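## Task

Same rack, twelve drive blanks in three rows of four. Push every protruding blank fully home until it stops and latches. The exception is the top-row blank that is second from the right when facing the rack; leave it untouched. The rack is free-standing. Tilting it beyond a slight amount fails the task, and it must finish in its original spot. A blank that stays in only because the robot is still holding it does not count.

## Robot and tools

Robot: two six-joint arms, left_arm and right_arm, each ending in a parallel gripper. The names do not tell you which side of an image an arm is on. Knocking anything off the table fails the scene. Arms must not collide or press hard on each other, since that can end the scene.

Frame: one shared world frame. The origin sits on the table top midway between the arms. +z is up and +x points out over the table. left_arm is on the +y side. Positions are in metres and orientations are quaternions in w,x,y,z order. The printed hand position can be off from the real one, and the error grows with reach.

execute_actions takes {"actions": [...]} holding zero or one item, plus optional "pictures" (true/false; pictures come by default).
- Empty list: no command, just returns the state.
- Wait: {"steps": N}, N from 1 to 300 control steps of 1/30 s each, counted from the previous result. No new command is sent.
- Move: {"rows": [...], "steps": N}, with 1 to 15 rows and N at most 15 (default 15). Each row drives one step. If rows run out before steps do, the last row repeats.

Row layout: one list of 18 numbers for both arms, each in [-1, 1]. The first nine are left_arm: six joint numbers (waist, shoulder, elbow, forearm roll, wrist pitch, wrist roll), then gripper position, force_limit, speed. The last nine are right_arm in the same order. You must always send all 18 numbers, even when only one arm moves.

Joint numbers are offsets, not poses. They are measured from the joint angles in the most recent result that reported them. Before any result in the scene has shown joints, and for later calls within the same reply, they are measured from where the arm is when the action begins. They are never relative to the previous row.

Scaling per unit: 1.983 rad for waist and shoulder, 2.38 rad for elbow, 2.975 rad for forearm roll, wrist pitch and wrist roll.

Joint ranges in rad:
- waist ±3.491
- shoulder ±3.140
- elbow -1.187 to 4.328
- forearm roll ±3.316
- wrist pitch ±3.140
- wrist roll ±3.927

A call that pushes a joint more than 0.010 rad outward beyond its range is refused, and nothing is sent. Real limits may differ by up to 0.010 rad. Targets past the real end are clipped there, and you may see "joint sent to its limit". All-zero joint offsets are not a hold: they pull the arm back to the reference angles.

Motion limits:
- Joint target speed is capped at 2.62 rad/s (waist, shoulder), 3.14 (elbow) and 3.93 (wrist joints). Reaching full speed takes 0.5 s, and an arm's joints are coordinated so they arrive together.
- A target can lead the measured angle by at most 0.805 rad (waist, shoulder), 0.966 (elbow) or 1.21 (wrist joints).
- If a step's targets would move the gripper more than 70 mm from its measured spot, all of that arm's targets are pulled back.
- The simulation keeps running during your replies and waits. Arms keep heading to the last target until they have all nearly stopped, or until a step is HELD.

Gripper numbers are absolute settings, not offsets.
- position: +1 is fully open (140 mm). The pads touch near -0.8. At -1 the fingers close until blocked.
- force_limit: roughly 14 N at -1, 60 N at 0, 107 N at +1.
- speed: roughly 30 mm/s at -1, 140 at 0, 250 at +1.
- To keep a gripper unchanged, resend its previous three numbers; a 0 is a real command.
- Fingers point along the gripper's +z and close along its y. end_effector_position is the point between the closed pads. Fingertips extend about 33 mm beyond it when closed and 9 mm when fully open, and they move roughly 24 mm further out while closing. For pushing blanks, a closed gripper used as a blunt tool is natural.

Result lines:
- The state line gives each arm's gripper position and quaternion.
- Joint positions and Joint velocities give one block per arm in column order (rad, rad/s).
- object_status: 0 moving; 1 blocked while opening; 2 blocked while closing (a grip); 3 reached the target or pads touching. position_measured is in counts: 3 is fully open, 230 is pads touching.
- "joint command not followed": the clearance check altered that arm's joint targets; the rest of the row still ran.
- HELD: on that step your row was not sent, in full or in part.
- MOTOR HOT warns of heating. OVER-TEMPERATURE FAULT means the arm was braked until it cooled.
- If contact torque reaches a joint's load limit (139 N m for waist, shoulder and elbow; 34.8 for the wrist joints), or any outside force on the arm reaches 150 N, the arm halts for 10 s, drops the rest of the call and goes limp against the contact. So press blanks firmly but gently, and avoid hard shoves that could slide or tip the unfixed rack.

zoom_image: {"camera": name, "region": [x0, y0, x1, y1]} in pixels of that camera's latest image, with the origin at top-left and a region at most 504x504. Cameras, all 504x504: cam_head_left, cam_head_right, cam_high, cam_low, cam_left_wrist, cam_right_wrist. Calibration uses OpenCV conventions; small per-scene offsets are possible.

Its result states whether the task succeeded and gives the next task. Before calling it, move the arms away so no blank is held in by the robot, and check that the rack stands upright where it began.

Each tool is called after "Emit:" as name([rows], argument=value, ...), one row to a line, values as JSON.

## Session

Emit:
execute_actions(actions=[])

Scene clock: 0.00 s of 4500.00 s.
left_arm: end_effector_position=(+0.3000, +0.2331, +0.2981) position_measured=3 object_status=3 end_effector_quat_wxyz=(-0.034, +0.822, -0.550, -0.142) | right_arm: end_effector_position=(+0.6656, -0.6776, +0.2140) position_measured=3 object_status=3 end_effector_quat_wxyz=(-0.232, +0.641, -0.607, +0.409)
Joint positions: left_arm=[-0.387 -0.003  0.136 -0.12  -1.98   0.795] | right_arm=[-0.141  0.141 -0.234 -0.169 -0.22   0.485]
Joint velocities: left_arm=[-0.    -0.     0.    -0.    -0.002  0.   ] | right_arm=[-0.     0.    -0.    -0.002  0.     0.   ]
camera_calibration (this result's frames):
cam_left_wrist: T_world_to_cam=[[-0.934113, -0.322645, 0.152751, 0.296552], [-0.14962, 0.742363, 0.653078, -0.324135], [-0.324109, 0.587194, -0.741725, 0.382337], [0, 0, 0, 1]] pos_world=[0.352435, 0.111801, 0.449976]
cam_right_wrist: T_world_to_cam=[[-0.60531, 0.035585, -0.795194, 0.594444], [-0.179164, 0.967274, 0.179667, 0.738271], [0.775565, 0.251225, -0.579125, -0.0332829], [0, 0, 0, 1]] pos_world=[0.517908, -0.726902, 0.320781]

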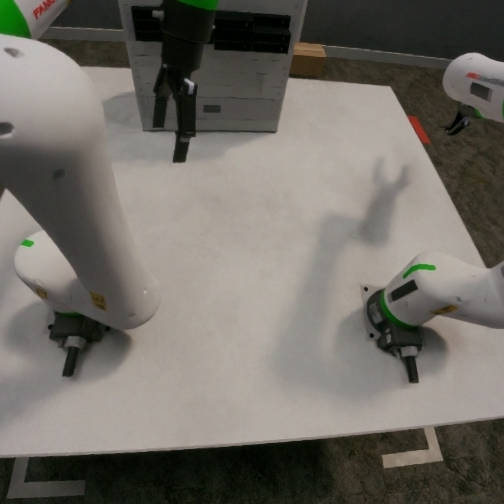

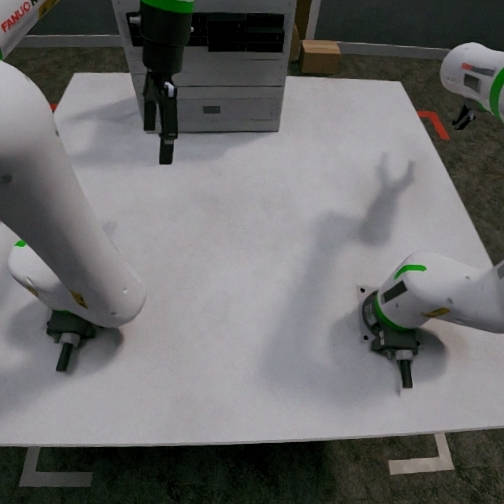

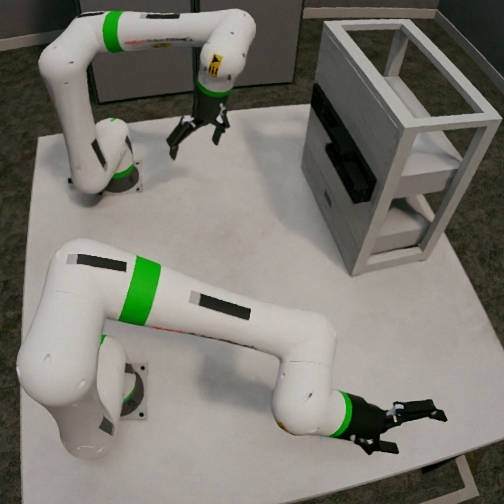

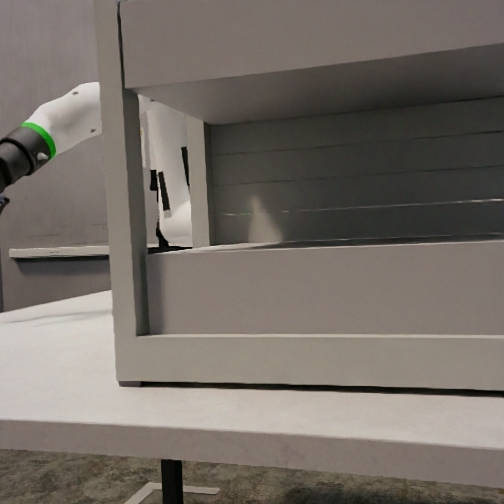

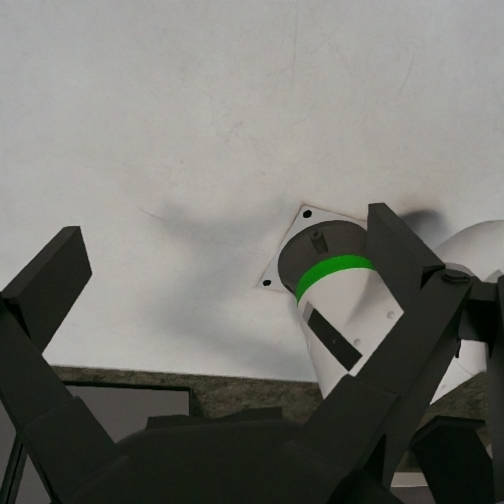

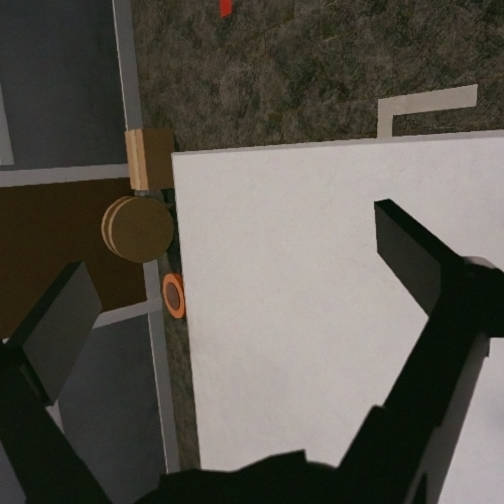

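Emit:
execute_actions([
  {"rows":[[0.55,0,0,0,0,0,1,0,0,0.1,-0.172,-0.049,-0.4713,0.393,-0.2,-1,0,1]]},
], pictures=false)

Emit:
execute_actions([
  {"steps":40},
], pictures=false)

Emit:
execute_actions([
  {"rows":[[0,0,0,0,0,0,1,0,0,0.58,0,0,0,0,0,-1,0,1]]},
], pictures=false)

Emit:
execute_actions([
  {"steps":55},
])

Scene clock: 6.37 s of 4500.00 s.
left_arm: end_effector_position=(+0.3624, +0.3430, +0.2981) position_measured=3 object_status=3 end_effector_quat_wxyz=(-0.007, +0.909, -0.390, -0.146) | right_arm: end_effector_position=(+0.6769, -0.6610, +0.3585) position_measured=181 object_status=0 end_effector_quat_wxyz=(+0.489, -0.282, +0.685, -0.460)
Joint positions: left_arm=[-0.017 -0.003  0.136 -0.12  -1.98   0.795] | right_arm=[-0.062  0.005 -0.28  -0.704  0.244  0.248]
Joint velocities: left_arm=[ 0.995 -0.001 -0.     0.001 -0.     0.   ] | right_arm=[ 0.218 -0.376 -0.129 -1.569  1.279 -0.651]
Steps of this call (steps 1 to 90: nothing new was sent; then 2.87 s passed at rest; steps 91 to 105: all 15 steps of this action). Readings (joint positions | what the end effector reports):
91: left_arm=[-0.387 -0.003 0.136 -0.120 -1.980 0.795] | right_arm=[-0.141 0.141 -0.234 -0.169 -0.220 0.485] | left_arm position_measured=3 object_status=3 | right_arm position_measured=3 object_status=0
92: left_arm=[-0.385 -0.003 0.136 -0.120 -1.980 0.795] | right_arm=[-0.141 0.140 -0.234 -0.172 -0.217 0.483] | left_arm position_measured=3 object_status=3 | right_arm position_measured=6 object_status=0
94: left_arm=[-0.364 -0.003 0.136 -0.120 -1.980 0.795] | right_arm=[-0.135 0.131 -0.237 -0.203 -0.187 0.468] | left_arm position_measured=3 object_status=3 | right_arm position_measured=33 object_status=0
98: left_arm=[-0.254 -0.003 0.136 -0.120 -1.980 0.795] | right_arm=[-0.111 0.089 -0.252 -0.356 -0.043 0.394] | left_arm position_measured=3 object_status=3 | right_arm position_measured=87 object_status=0
105: the state above

Scene clock: 7.70 s of 4500.00 s.
left_arm: end_effector_position=(+0.3554, +0.5849, +0.2981) position_measured=3 object_status=3 end_effector_quat_wxyz=(+0.045, +0.988, -0.044, -0.139) | right_arm: end_effector_position=(+0.4852, -0.6920, +0.3625) position_measured=233 object_status=3 end_effector_quat_wxyz=(+0.584, +0.363, +0.642, -0.340)
Joint positions: left_arm=[ 0.704 -0.003  0.136 -0.12  -1.98   0.795] | right_arm=[ 0.057 -0.2   -0.351 -1.571  0.949 -0.11 ]
Joint velocities: left_arm=[ 0.001 -0.     0.     0.     0.     0.   ] | right_arm=[-0.001 -0.    -0.     0.     0.    -0.   ]
Steps of this call (steps 1 to 40: the robot went on to your last target). Readings (joint positions | what the end effector reports):
1: left_arm=[0.017 -0.003 0.136 -0.120 -1.980 0.795] | right_arm=[-0.055 -0.007 -0.285 -0.758 0.288 0.226] | left_arm position_measured=3 object_status=3 | right_arm position_measured=195 object_status=0
2: left_arm=[0.051 -0.003 0.136 -0.120 -1.980 0.795] | right_arm=[-0.047 -0.020 -0.289 -0.812 0.332 0.204] | left_arm position_measured=3 object_status=3 | right_arm position_measured=208 object_status=0
4: left_arm=[0.118 -0.003 0.136 -0.120 -1.980 0.795] | right_arm=[-0.033 -0.046 -0.298 -0.920 0.419 0.159] | left_arm position_measured=3 object_status=3 | right_arm position_measured=233 object_status=0
8: left_arm=[0.253 -0.003 0.136 -0.120 -1.980 0.795] | right_arm=[-0.004 -0.095 -0.315 -1.127 0.587 0.074] | left_arm position_measured=3 object_status=3 | right_arm position_measured=233 object_status=0
40: the state above

Scene clock: 8.20 s of 4500.00 s.
left_arm: end_effector_position=(+0.3554, +0.5849, +0.2981) position_measured=3 object_status=3 end_effector_quat_wxyz=(+0.045, +0.988, -0.044, -0.139) | right_arm: end_effector_position=(+0.5574, -0.5424, +0.3625) position_measured=233 object_status=3 end_effector_quat_wxyz=(+0.625, +0.271, +0.686, -0.256)
Joint positions: left_arm=[ 0.704 -0.003  0.136 -0.12  -1.98   0.795] | right_arm=[ 0.333 -0.2   -0.351 -1.571  0.949 -0.11 ]
Joint velocities: left_arm=[ 0.     0.     0.001  0.001 -0.001 -0.   ] | right_arm=[ 0.681  0.    -0.     0.001 -0.     0.   ]
Steps of this call (steps 1 to 15: all 15 steps of this action). Readings (joint positions | what the end effector reports):
1: left_arm=[0.704 -0.003 0.136 -0.120 -1.980 0.795] | right_arm=[0.057 -0.200 -0.351 -1.571 0.949 -0.110] | left_arm position_measured=3 object_status=3 | right_arm position_measured=233 object_status=3
2: left_arm=[0.704 -0.003 0.136 -0.120 -1.980 0.795] | right_arm=[0.060 -0.200 -0.351 -1.571 0.949 -0.110] | left_arm position_measured=3 object_status=3 | right_arm position_measured=233 object_status=3
4: left_arm=[0.704 -0.003 0.136 -0.120 -1.980 0.795] | right_arm=[0.080 -0.200 -0.351 -1.571 0.949 -0.110] | left_arm position_measured=3 object_status=3 | right_arm position_measured=233 object_status=3
8: left_arm=[0.704 -0.003 0.136 -0.120 -1.980 0.795] | right_arm=[0.172 -0.200 -0.351 -1.571 0.949 -0.110] | left_arm position_measured=3 object_status=3 | right_arm position_measured=233 object_status=3
15: the state above

Scene clock: 10.03 s of 4500.00 s.
left_arm: end_effector_position=(+0.3554, +0.5849, +0.2981) position_measured=3 object_status=3 end_effector_quat_wxyz=(+0.045, +0.988, -0.044, -0.139) | right_arm: end_effector_position=(+0.4936, -0.0354, +0.3625) position_measured=233 object_status=3 end_effector_quat_wxyz=(+0.675, -0.045, +0.736, +0.033)
Joint positions: left_arm=[ 0.704 -0.003  0.136 -0.12  -1.98   0.795] | right_arm=[ 1.208 -0.2   -0.351 -1.571  0.949 -0.11 ]
Joint velocities: left_arm=[-0.002 -0.    -0.    -0.001 -0.001 -0.   ] | right_arm=[ 0.     0.    -0.     0.001 -0.     0.   ]
Steps of this call (steps 1 to 55: the robot went on to your last target). Readings (joint positions | what the end effector reports):
1: left_arm=[0.704 -0.003 0.136 -0.120 -1.980 0.795] | right_arm=[0.356 -0.200 -0.351 -1.571 0.949 -0.110] | left_arm position_measured=3 object_status=3 | right_arm position_measured=233 object_status=3
2: left_arm=[0.704 -0.003 0.136 -0.120 -1.980 0.795] | right_arm=[0.379 -0.200 -0.351 -1.571 0.949 -0.110] | left_arm position_measured=3 object_status=3 | right_arm position_measured=233 object_status=3
4: left_arm=[0.704 -0.003 0.136 -0.120 -1.980 0.795] | right_arm=[0.426 -0.200 -0.351 -1.571 0.949 -0.110] | left_arm position_measured=3 object_status=3 | right_arm position_measured=233 object_status=3
8: left_arm=[0.704 -0.003 0.136 -0.120 -1.980 0.795] | right_arm=[0.518 -0.200 -0.351 -1.571 0.949 -0.110] | left_arm position_measured=3 object_status=3 | right_arm position_measured=233 object_status=3
55: the state above
camera_calibration (this result's frames):
cam_left_wrist: T_world_to_cam=[[-0.145168, -0.977545, 0.152751, 0.564437], [-0.727564, 0.210095, 0.653078, -0.0602639], [-0.670505, -0.0163303, -0.741725, 0.66984], [0, 0, 0, 1]] pos_world=[0.487223, 0.575362, 0.449976]
cam_right_wrist: T_world_to_cam=[[-0.142478, 0.974208, 0.174984, 0.0386264], [-0.336035, -0.213897, 0.917239, -0.172087], [0.93101, 0.0718857, 0.357844, -0.39787], [0, 0, 0, 1]] pos_world=[0.318097, -0.0458379, 0.293461]

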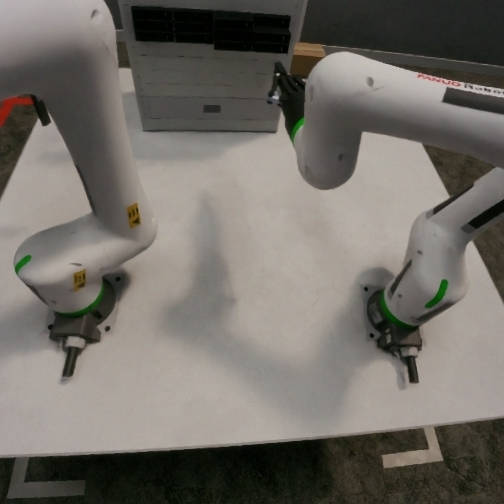

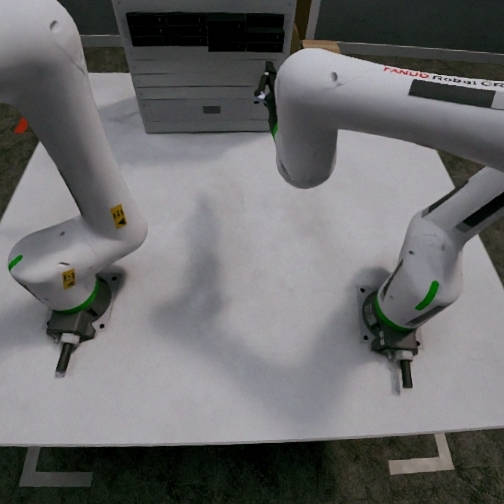

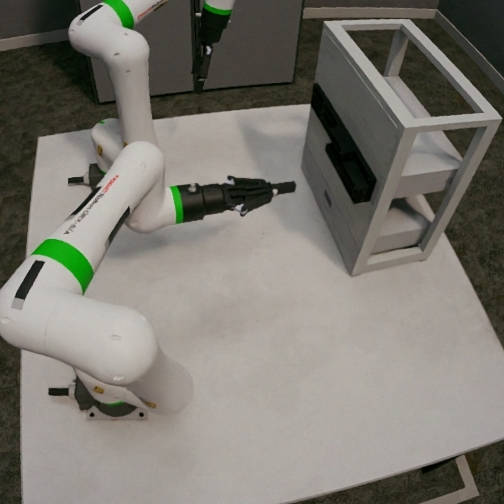

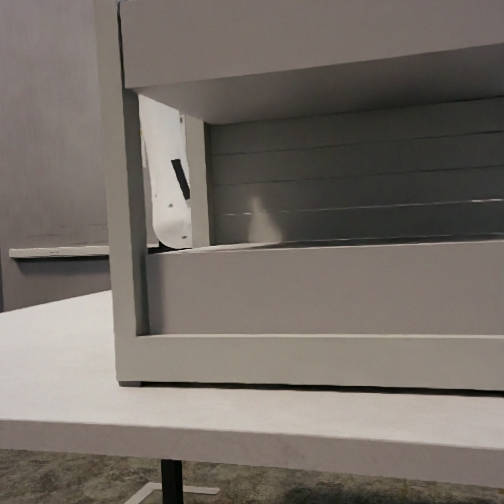

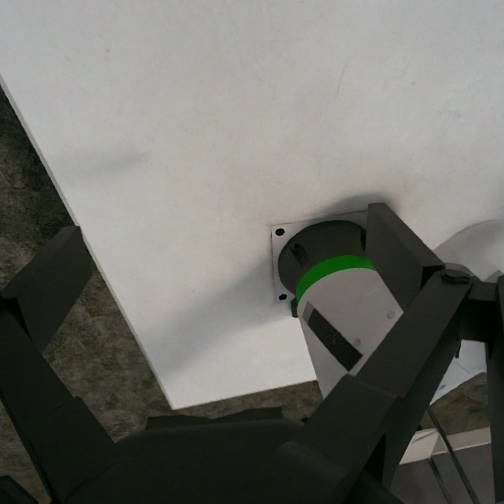

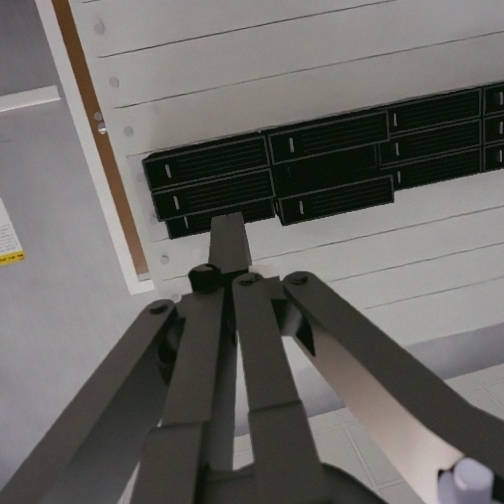

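Emit:
execute_actions([
  {"rows":[[0,0,0,0,0,0,1,0,0,-0.125,0.149,0.135,0,-0.0366,0.005,-1,0,1]]},
], pictures=false)

Emit:
execute_actions([
  {"steps":15},
])

Scene clock: 16.87 s of 4500.00 s.
left_arm: end_effector_position=(+0.3554, +0.5849, +0.2981) position_measured=3 object_status=3 end_effector_quat_wxyz=(+0.045, +0.988, -0.044, -0.139) | right_arm: end_effector_position=(+0.6377, -0.0385, +0.3807) position_measured=233 object_status=3 end_effector_quat_wxyz=(+0.677, +0.008, +0.736, -0.007)
Joint positions: left_arm=[ 0.704 -0.003  0.136 -0.12  -1.98   0.795] | right_arm=[ 0.973  0.08  -0.046 -1.571  0.846 -0.096]
Joint velocities: left_arm=[ 0.001  0.    -0.003 -0.     0.001  0.   ] | right_arm=[-0.308  0.368  0.399 -0.001 -0.134  0.019]
Steps of this call (steps 1 to 15: the robot went on to your last target; steps 16 to 90: nothing new was sent; then 3.33 s passed at rest; steps 91 to 105: all 15 steps of this action). Readings (joint positions | what the end effector reports):
91: left_arm=[0.704 -0.003 0.136 -0.120 -1.980 0.795] | right_arm=[1.208 -0.200 -0.351 -1.571 0.949 -0.110] | left_arm position_measured=3 object_status=3 | right_arm position_measured=233 object_status=3
92: left_arm=[0.704 -0.003 0.136 -0.120 -1.980 0.795] | right_arm=[1.206 -0.198 -0.349 -1.571 0.948 -0.110] | left_arm position_measured=3 object_status=3 | right_arm position_measured=233 object_status=3
94: left_arm=[0.704 -0.003 0.136 -0.120 -1.980 0.795] | right_arm=[1.188 -0.177 -0.326 -1.571 0.940 -0.110] | left_arm position_measured=3 object_status=3 | right_arm position_measured=233 object_status=3
98: left_arm=[0.704 -0.003 0.136 -0.120 -1.980 0.795] | right_arm=[1.105 -0.078 -0.218 -1.571 0.904 -0.104] | left_arm position_measured=3 object_status=3 | right_arm position_measured=233 object_status=3
105: the state above

Scene clock: 17.37 s of 4500.00 s.
left_arm: end_effector_position=(+0.3554, +0.5849, +0.2981) position_measured=3 object_status=3 end_effector_quat_wxyz=(+0.045, +0.988, -0.044, -0.139) | right_arm: end_effector_position=(+0.6463, -0.0402, +0.3808) position_measured=233 object_status=3 end_effector_quat_wxyz=(+0.677, +0.011, +0.736, -0.009)
Joint positions: left_arm=[ 0.704 -0.003  0.136 -0.12  -1.98   0.795] | right_arm=[ 0.96   0.095 -0.03  -1.571  0.84  -0.095]
Joint velocities: left_arm=[-0.     0.     0.001 -0.001 -0.     0.   ] | right_arm=[-0.     0.     0.    -0.    -0.001 -0.   ]
Steps of this call (steps 1 to 15: the robot went on to your last target). Readings (joint positions | what the end effector reports):
1: left_arm=[0.704 -0.003 0.136 -0.120 -1.980 0.795] | right_arm=[0.964 0.090 -0.036 -1.571 0.842 -0.096] | left_arm position_measured=3 object_status=3 | right_arm position_measured=233 object_status=3
2: left_arm=[0.704 -0.003 0.136 -0.120 -1.980 0.795] | right_arm=[0.961 0.094 -0.031 -1.571 0.840 -0.096] | left_arm position_measured=3 object_status=3 | right_arm position_measured=233 object_status=3
4: left_arm=[0.704 -0.003 0.136 -0.120 -1.980 0.795] | right_arm=[0.960 0.095 -0.030 -1.571 0.840 -0.095] | left_arm position_measured=3 object_status=3 | right_arm position_measured=233 object_status=3
8: left_arm=[0.704 -0.003 0.136 -0.120 -1.980 0.795] | right_arm=[0.960 0.095 -0.030 -1.571 0.840 -0.095] | left_arm position_measured=3 object_status=3 | right_arm position_measured=233 object_status=3
15: the state above
camera_calibration (this result's frames):
cam_left_wrist: T_world_to_cam=[[-0.145168, -0.977545, 0.152751, 0.564437], [-0.727564, 0.210095, 0.653078, -0.0602641], [-0.670505, -0.0163302, -0.741725, 0.66984], [0, 0, 0, 1]] pos_world=[0.487223, 0.575362, 0.449976]
cam_right_wrist: T_world_to_cam=[[-0.00722806, 0.981914, 0.189191, -0.0306473], [-0.366783, -0.178613, 0.912999, -0.115738], [0.930278, -0.0627928, 0.36144, -0.552648], [0, 0, 0, 1]] pos_world=[0.471444, -0.0252815, 0.311216]

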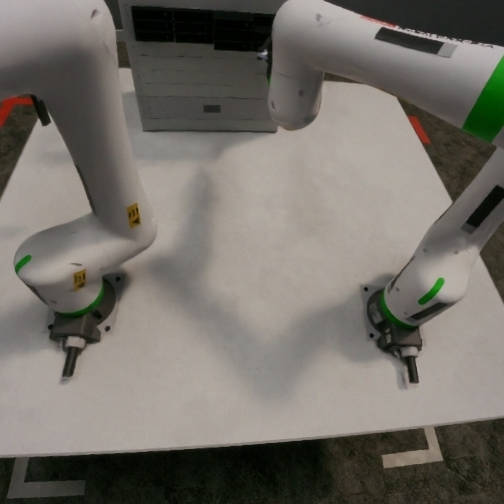

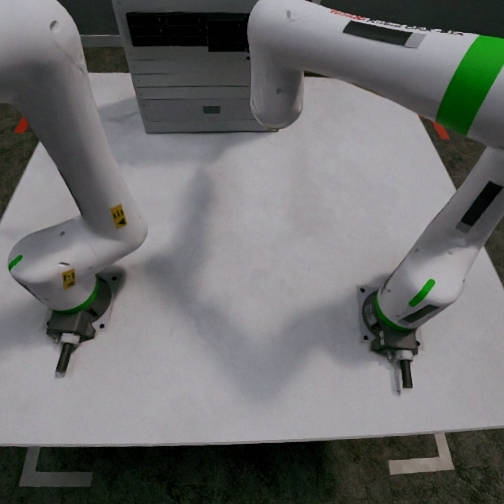

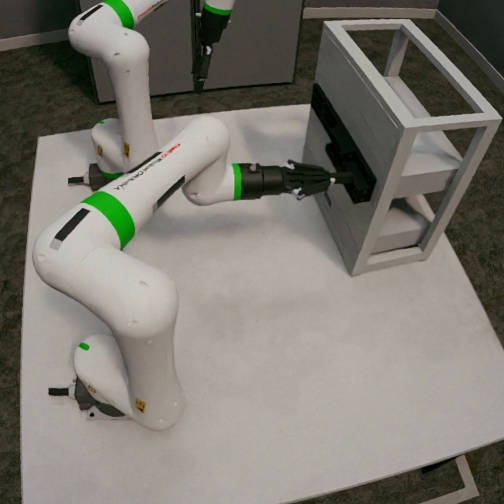

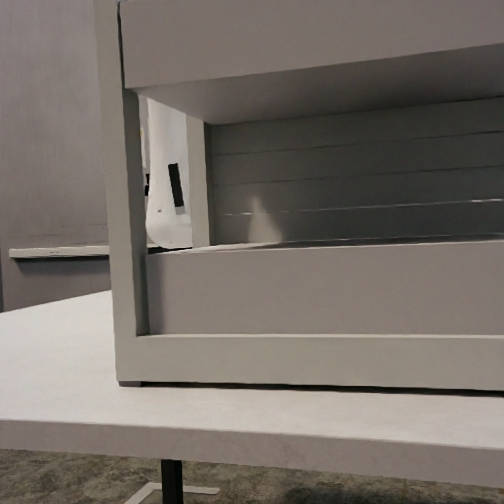

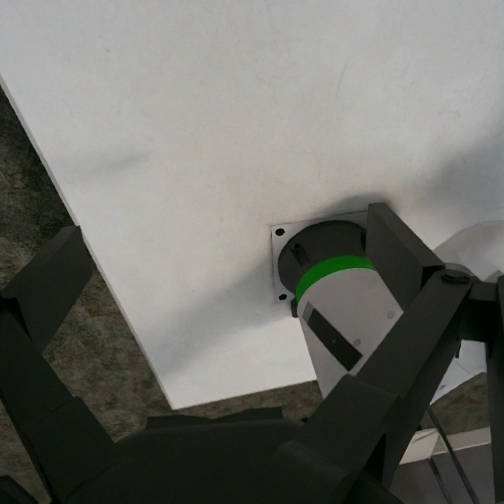

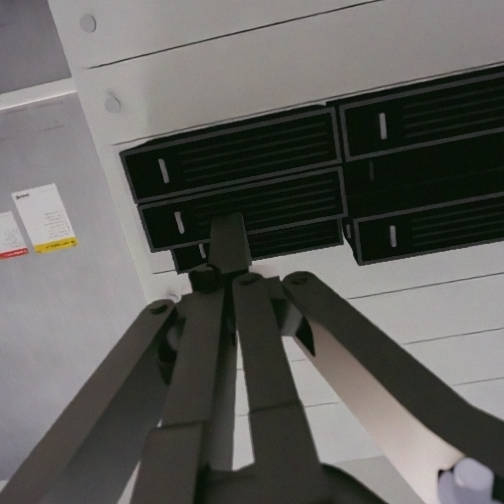

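Emit:
execute_actions([
  {"rows":[[0,0,0,0,0,0,1,0,0,-0.024,0.0265,0.021,0,-0.016,0,-1,0,1]]},
])

Emit:
zoom_image(camera="cam_right_wrist", region=[100,120,400,320])

Scene clock: 22.03 s of 4500.00 s.
left_arm: end_effector_position=(+0.3554, +0.5849, +0.2981) position_measured=3 object_status=3 end_effector_quat_wxyz=(+0.045, +0.988, -0.044, -0.139) | right_arm: end_effector_position=(+0.6764, -0.0408, +0.3749) position_measured=233 object_status=3 end_effector_quat_wxyz=(+0.675, +0.012, +0.738, -0.008)
Joint positions: left_arm=[ 0.704 -0.003  0.136 -0.12  -1.98   0.795] | right_arm=[ 0.912  0.148  0.02  -1.571  0.792 -0.095]
Joint velocities: left_arm=[-0.002 -0.    -0.001 -0.001  0.002 -0.   ] | right_arm=[0.001 0.    0.    0.    0.    0.   ]
Steps of this call (steps 1 to 15: the robot went on to your last target; steps 16 to 90: nothing new was sent; then 1.17 s passed at rest; steps 91 to 105: all 15 steps of this action). Readings (joint positions | what the end effector reports):
91: left_arm=[0.704 -0.003 0.136 -0.120 -1.980 0.795] | right_arm=[0.960 0.095 -0.030 -1.571 0.840 -0.095] | left_arm position_measured=3 object_status=3 | right_arm position_measured=233 object_status=3
92: left_arm=[0.704 -0.003 0.136 -0.120 -1.980 0.795] | right_arm=[0.958 0.098 -0.027 -1.571 0.838 -0.095] | left_arm position_measured=3 object_status=3 | right_arm position_measured=233 object_status=3
94: left_arm=[0.704 -0.003 0.136 -0.120 -1.980 0.795] | right_arm=[0.939 0.118 -0.008 -1.571 0.819 -0.095] | left_arm position_measured=3 object_status=3 | right_arm position_measured=233 object_status=3
98: left_arm=[0.704 -0.003 0.136 -0.120 -1.980 0.795] | right_arm=[0.912 0.148 0.020 -1.571 0.793 -0.095] | left_arm position_measured=3 object_status=3 | right_arm position_measured=233 object_status=3
105: the state above
camera_calibration (this result's frames):
cam_left_wrist: T_world_to_cam=[[-0.145168, -0.977545, 0.152751, 0.564437], [-0.727564, 0.210095, 0.653078, -0.060264], [-0.670505, -0.0163304, -0.741725, 0.66984], [0, 0, 0, 1]] pos_world=[0.487223, 0.575362, 0.449976]
cam_right_wrist: T_world_to_cam=[[-0.00565289, 0.98144, 0.191688, -0.0307798], [-0.361212, -0.180753, 0.914797, -0.10397], [0.932467, -0.0640689, 0.35553, -0.577828], [0, 0, 0, 1]] pos_world=[0.501076, -0.0256051, 0.306447]

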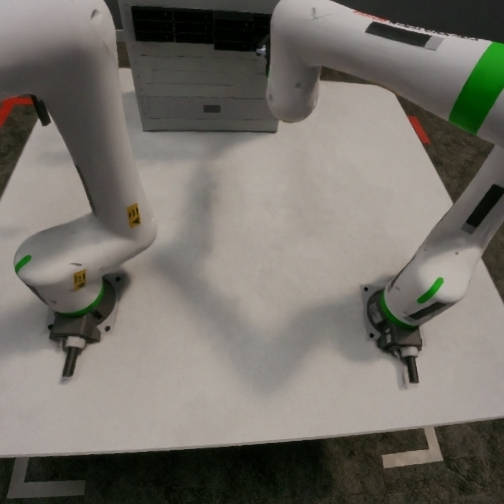

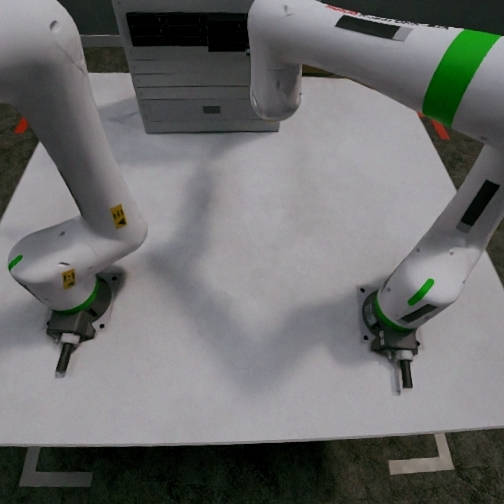

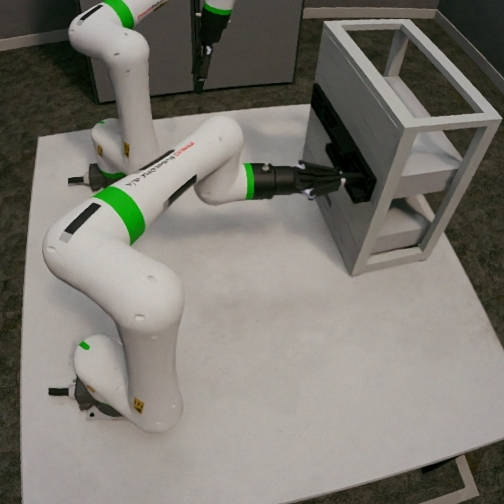

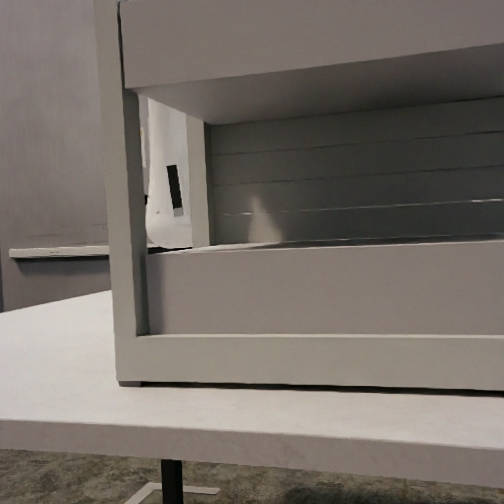

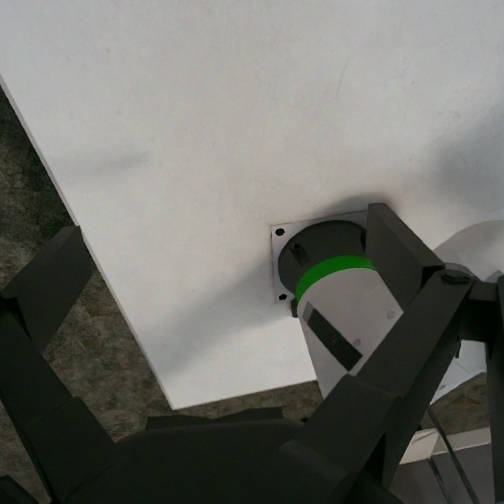

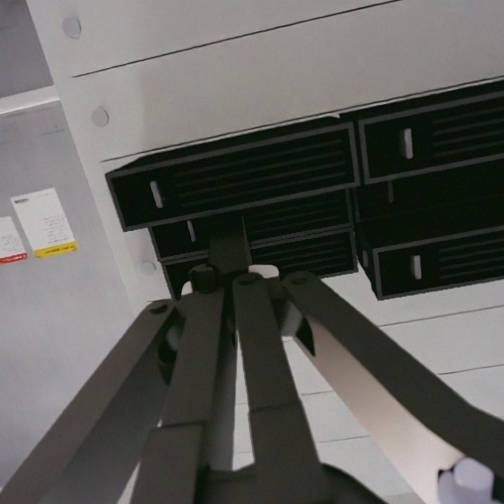

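Region (100, 120, 400, 320) of cam_right_wrist's 504x504 image, scaled by 1.680, with more detail than that image has.

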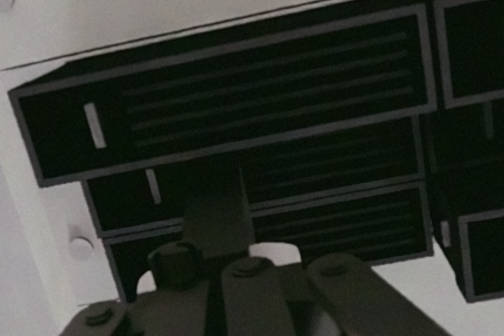

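Emit:
execute_actions([
  {"rows":[[0,0,0,0,0,0,1,0,0,-0.0054,0.0063,0.0059,0,-0.0036,0,-1,0,1]]},
])

Emit:
execute_actions([
  {"rows":[[0,0,0,0,0,0,1,0,0,0.030,-0.0335,-0.0308,0,0.02,0,-1,0,1]],"steps":10},
], pictures=false)

Emit:
execute_actions([
  {"rows":[[0,0,0,0,0,0,1,0,0,0,0.0115,-0.008,0,0,-0.009,-1,0,1]],"steps":10},
], pictures=false)

Emit:
execute_actions([
  {"rows":[[0,0,0,0,0,0,1,0,0,-0.024,0.0265,0.025,0,-0.016,0,-1,0,1]]},
])

Scene clock: 39.67 s of 4500.00 s.
left_arm: end_effector_position=(+0.3554, +0.5849, +0.2981) position_measured=3 object_status=3 end_effector_quat_wxyz=(+0.045, +0.988, -0.044, -0.139) | right_arm: end_effector_position=(+0.6798, -0.0402, +0.3757) position_measured=233 object_status=3 end_effector_quat_wxyz=(+0.674, +0.018, +0.739, -0.006)
Joint positions: left_arm=[ 0.704 -0.003  0.136 -0.12  -1.98   0.795] | right_arm=[ 0.908  0.156  0.034 -1.581  0.793 -0.095]
Joint velocities: left_arm=[-0.001  0.     0.001 -0.001 -0.    -0.   ] | right_arm=[ 0.    -0.001  0.     0.001 -0.     0.   ]
FORCE FAULT: contact force on the right arm reached its limit, and that arm stopped for 10 seconds. The contact can be on any part of that arm, not only on its tool. That arm's remaining commands of this call were not run. That arm holds still and accepts commands again. Move the arm away from the contact; if what it grips holds it there, let go first. Pushing or pulling that hard again can fault the arm again.
The stop of the right arm began at step 98 of this call (marked STOPPED below). From that step on that arm followed nothing that you had sent. 8 of its steps, steps kept back included, did not run and will not run. Nothing is kept back now, and the robot has no last target.
Steps of this call (steps 1 to 15: the robot went on to your last target; steps 16 to 90: nothing new was sent; then 4.37 s passed at rest; steps 91 to 105: all 15 steps of this action; steps 106 to 398: the stop continued). Readings (joint positions | what the end effector reports):
91: left_arm=[0.704 -0.003 0.136 -0.120 -1.980 0.795] | right_arm=[0.912 0.148 0.020 -1.571 0.792 -0.095] | left_arm position_measured=3 object_status=3 | right_arm position_measured=233 object_status=3
92: left_arm=[0.704 -0.003 0.136 -0.120 -1.980 0.795] | right_arm=[0.910 0.150 0.023 -1.571 0.790 -0.095] | left_arm position_measured=3 object_status=3 | right_arm position_measured=233 object_status=3
94: left_arm=[0.704 -0.003 0.136 -0.120 -1.980 0.795] | right_arm=[0.903 0.158 0.032 -1.571 0.784 -0.095] | left_arm position_measured=3 object_status=3 | right_arm position_measured=233 object_status=3
98: left_arm=[0.704 -0.003 0.136 -0.120 -1.980 0.795] | right_arm=[0.903 0.158 0.034 -1.572 0.784 -0.095] | left_arm position_measured=3 object_status=3 | right_arm position_measured=233 object_status=3 STOPPED (the right arm)
398: the state above
camera_calibration (this result's frames):
cam_left_wrist: T_world_to_cam=[[-0.145168, -0.977545, 0.152751, 0.564437], [-0.727564, 0.210095, 0.653078, -0.060264], [-0.670505, -0.0163302, -0.741725, 0.66984], [0, 0, 0, 1]] pos_world=[0.487223, 0.575362, 0.449976]
cam_right_wrist: T_world_to_cam=[[0.00109426, 0.979395, 0.201949, -0.0399599], [-0.360053, -0.188019, 0.913789, -0.103995], [0.932931, -0.0737124, 0.352429, -0.580737], [0, 0, 0, 1]] pos_world=[0.504388, -0.0232239, 0.307767]

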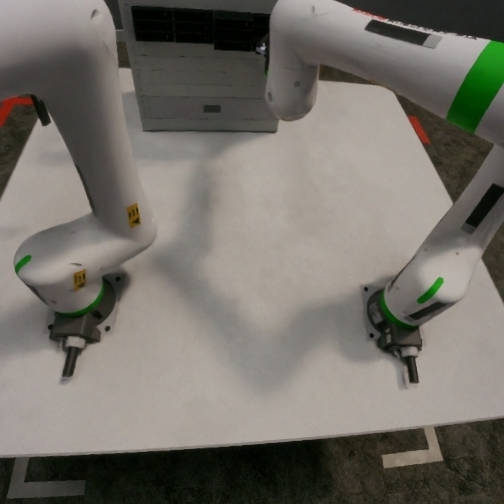

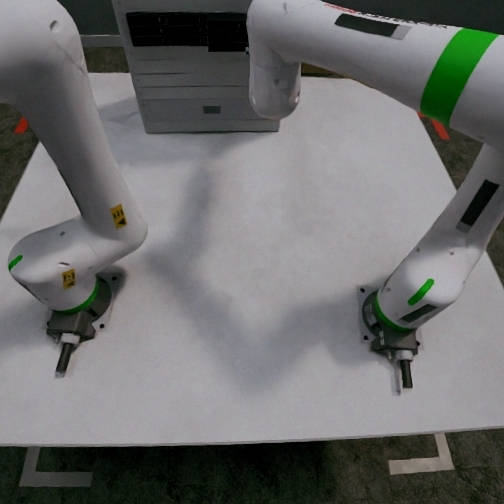

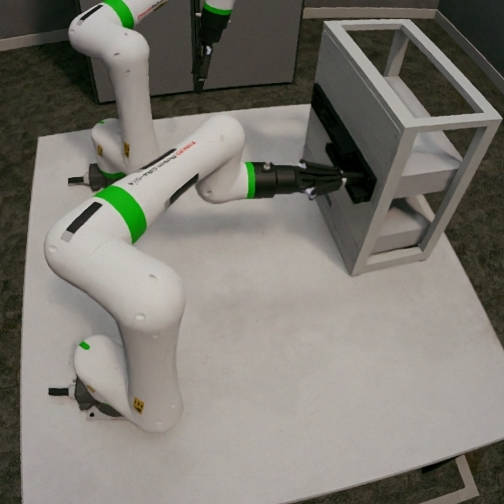

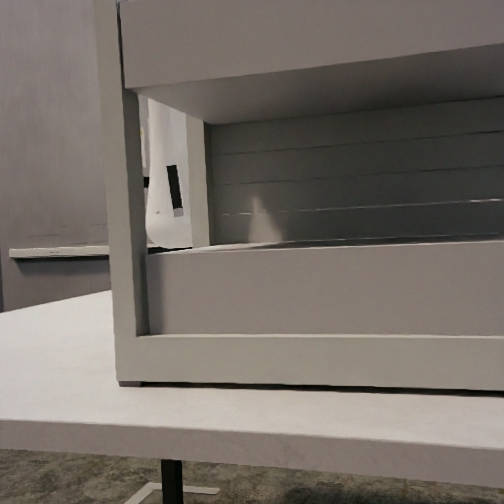

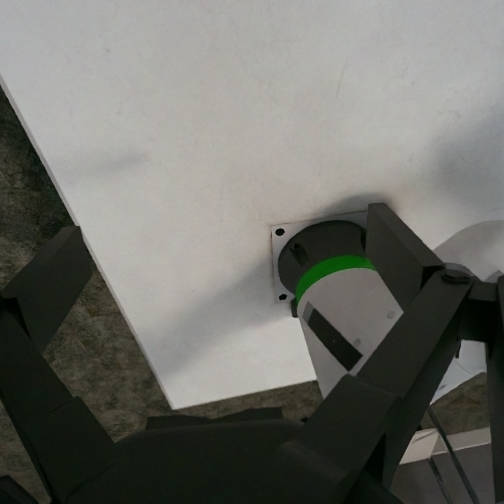

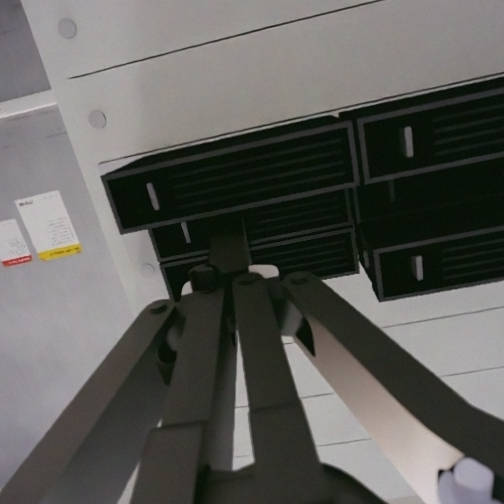

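Scene clock: 39.70 s of 4500.00 s.
left_arm: end_effector_position=(+0.3554, +0.5849, +0.2981) position_measured=3 object_status=3 end_effector_quat_wxyz=(+0.045, +0.988, -0.044, -0.139) | right_arm: end_effector_position=(+0.6798, -0.0402, +0.3757) position_measured=233 object_status=3 end_effector_quat_wxyz=(+0.674, +0.018, +0.739, -0.006)
Joint positions: left_arm=[ 0.704 -0.003  0.136 -0.12  -1.98   0.795] | right_arm=[ 0.908  0.156  0.034 -1.581  0.793 -0.095]
Joint velocities: left_arm=[ 0.     0.     0.001 -0.001 -0.001  0.   ] | right_arm=[-0.001 -0.     0.     0.     0.     0.   ]
A stop began in an earlier call of the same reply, so what this call sent did not run. Send another action.
Steps of this call (step 1: nothing new was sent). Readings (joint positions | what the end effector reports):
1: the state above

Scene clock: 39.73 s of 4500.00 s.
left_arm: end_effector_position=(+0.3554, +0.5849, +0.2981) position_measured=3 object_status=3 end_effector_quat_wxyz=(+0.045, +0.988, -0.044, -0.139) | right_arm: end_effector_position=(+0.6798, -0.0402, +0.3757) position_measured=233 object_status=3 end_effector_quat_wxyz=(+0.674, +0.018, +0.739, -0.006)
Joint positions: left_arm=[ 0.704 -0.003  0.136 -0.12  -1.98   0.795] | right_arm=[ 0.908  0.156  0.034 -1.581  0.793 -0.095]
Joint velocities: left_arm=[ 0.     0.001  0.001 -0.     0.002 -0.   ] | right_arm=[ 0.  0.  0.  0.  0. -0.]
A stop began in an earlier call of the same reply, so what this call sent did not run. Send another action.
Steps of this call (step 1: nothing new was sent). Readings (joint positions | what the end effector reports):
1: the state above

Scene clock: 39.77 s of 4500.00 s.
left_arm: end_effector_position=(+0.3554, +0.5849, +0.2981) position_measured=3 object_status=3 end_effector_quat_wxyz=(+0.045, +0.988, -0.044, -0.139) | right_arm: end_effector_position=(+0.6798, -0.0402, +0.3757) position_measured=233 object_status=3 end_effector_quat_wxyz=(+0.674, +0.018, +0.739, -0.006)
Joint positions: left_arm=[ 0.704 -0.003  0.136 -0.12  -1.98   0.795] | right_arm=[ 0.908  0.156  0.034 -1.581  0.793 -0.095]
Joint velocities: left_arm=[-0.001  0.001  0.    -0.001 -0.     0.   ] | right_arm=[ 0.     0.    -0.     0.    -0.001 -0.   ]
A stop began in an earlier call of the same reply, so what this call sent did not run. Send another action.
Steps of this call (step 1: nothing new was sent). Readings (joint positions | what the end effector reports):
1: the state above
camera_calibration (this result's frames):
cam_left_wrist: T_world_to_cam=[[-0.145168, -0.977545, 0.152751, 0.564437], [-0.727564, 0.210095, 0.653078, -0.060264], [-0.670505, -0.0163303, -0.741725, 0.66984], [0, 0, 0, 1]] pos_world=[0.487223, 0.575362, 0.449976]
cam_right_wrist: T_world_to_cam=[[0.00110015, 0.979396, 0.201948, -0.0399639], [-0.360056, -0.188015, 0.913789, -0.103994], [0.93293, -0.0737177, 0.35243, -0.580734], [0, 0, 0, 1]] pos_world=[0.504385, -0.0232223, 0.307768]

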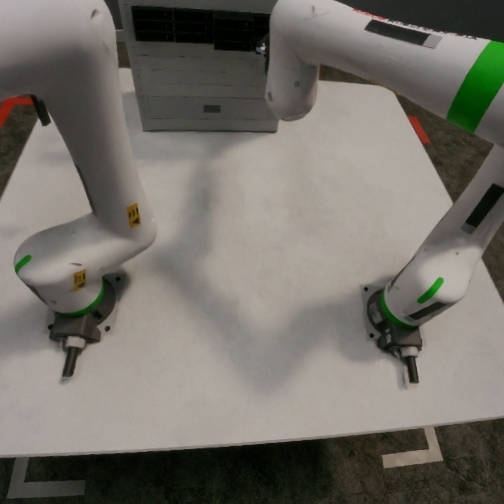

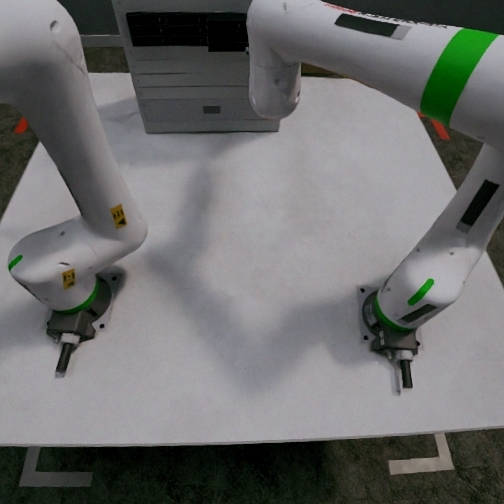

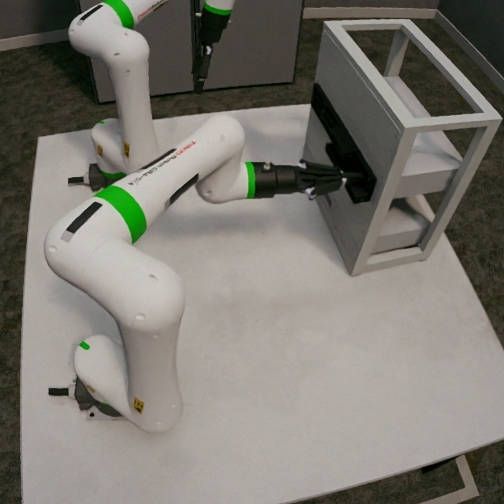

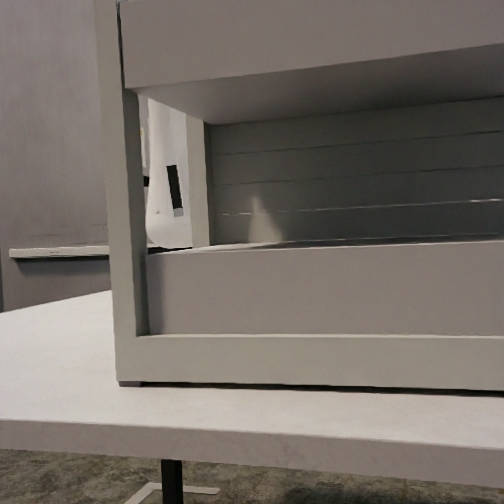

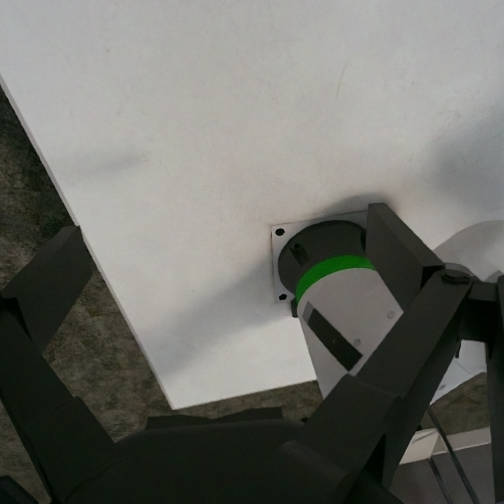

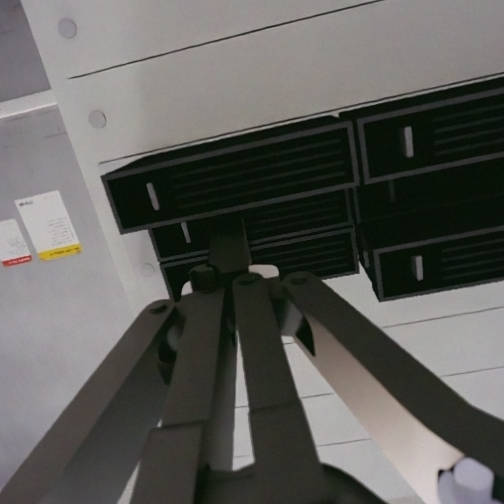

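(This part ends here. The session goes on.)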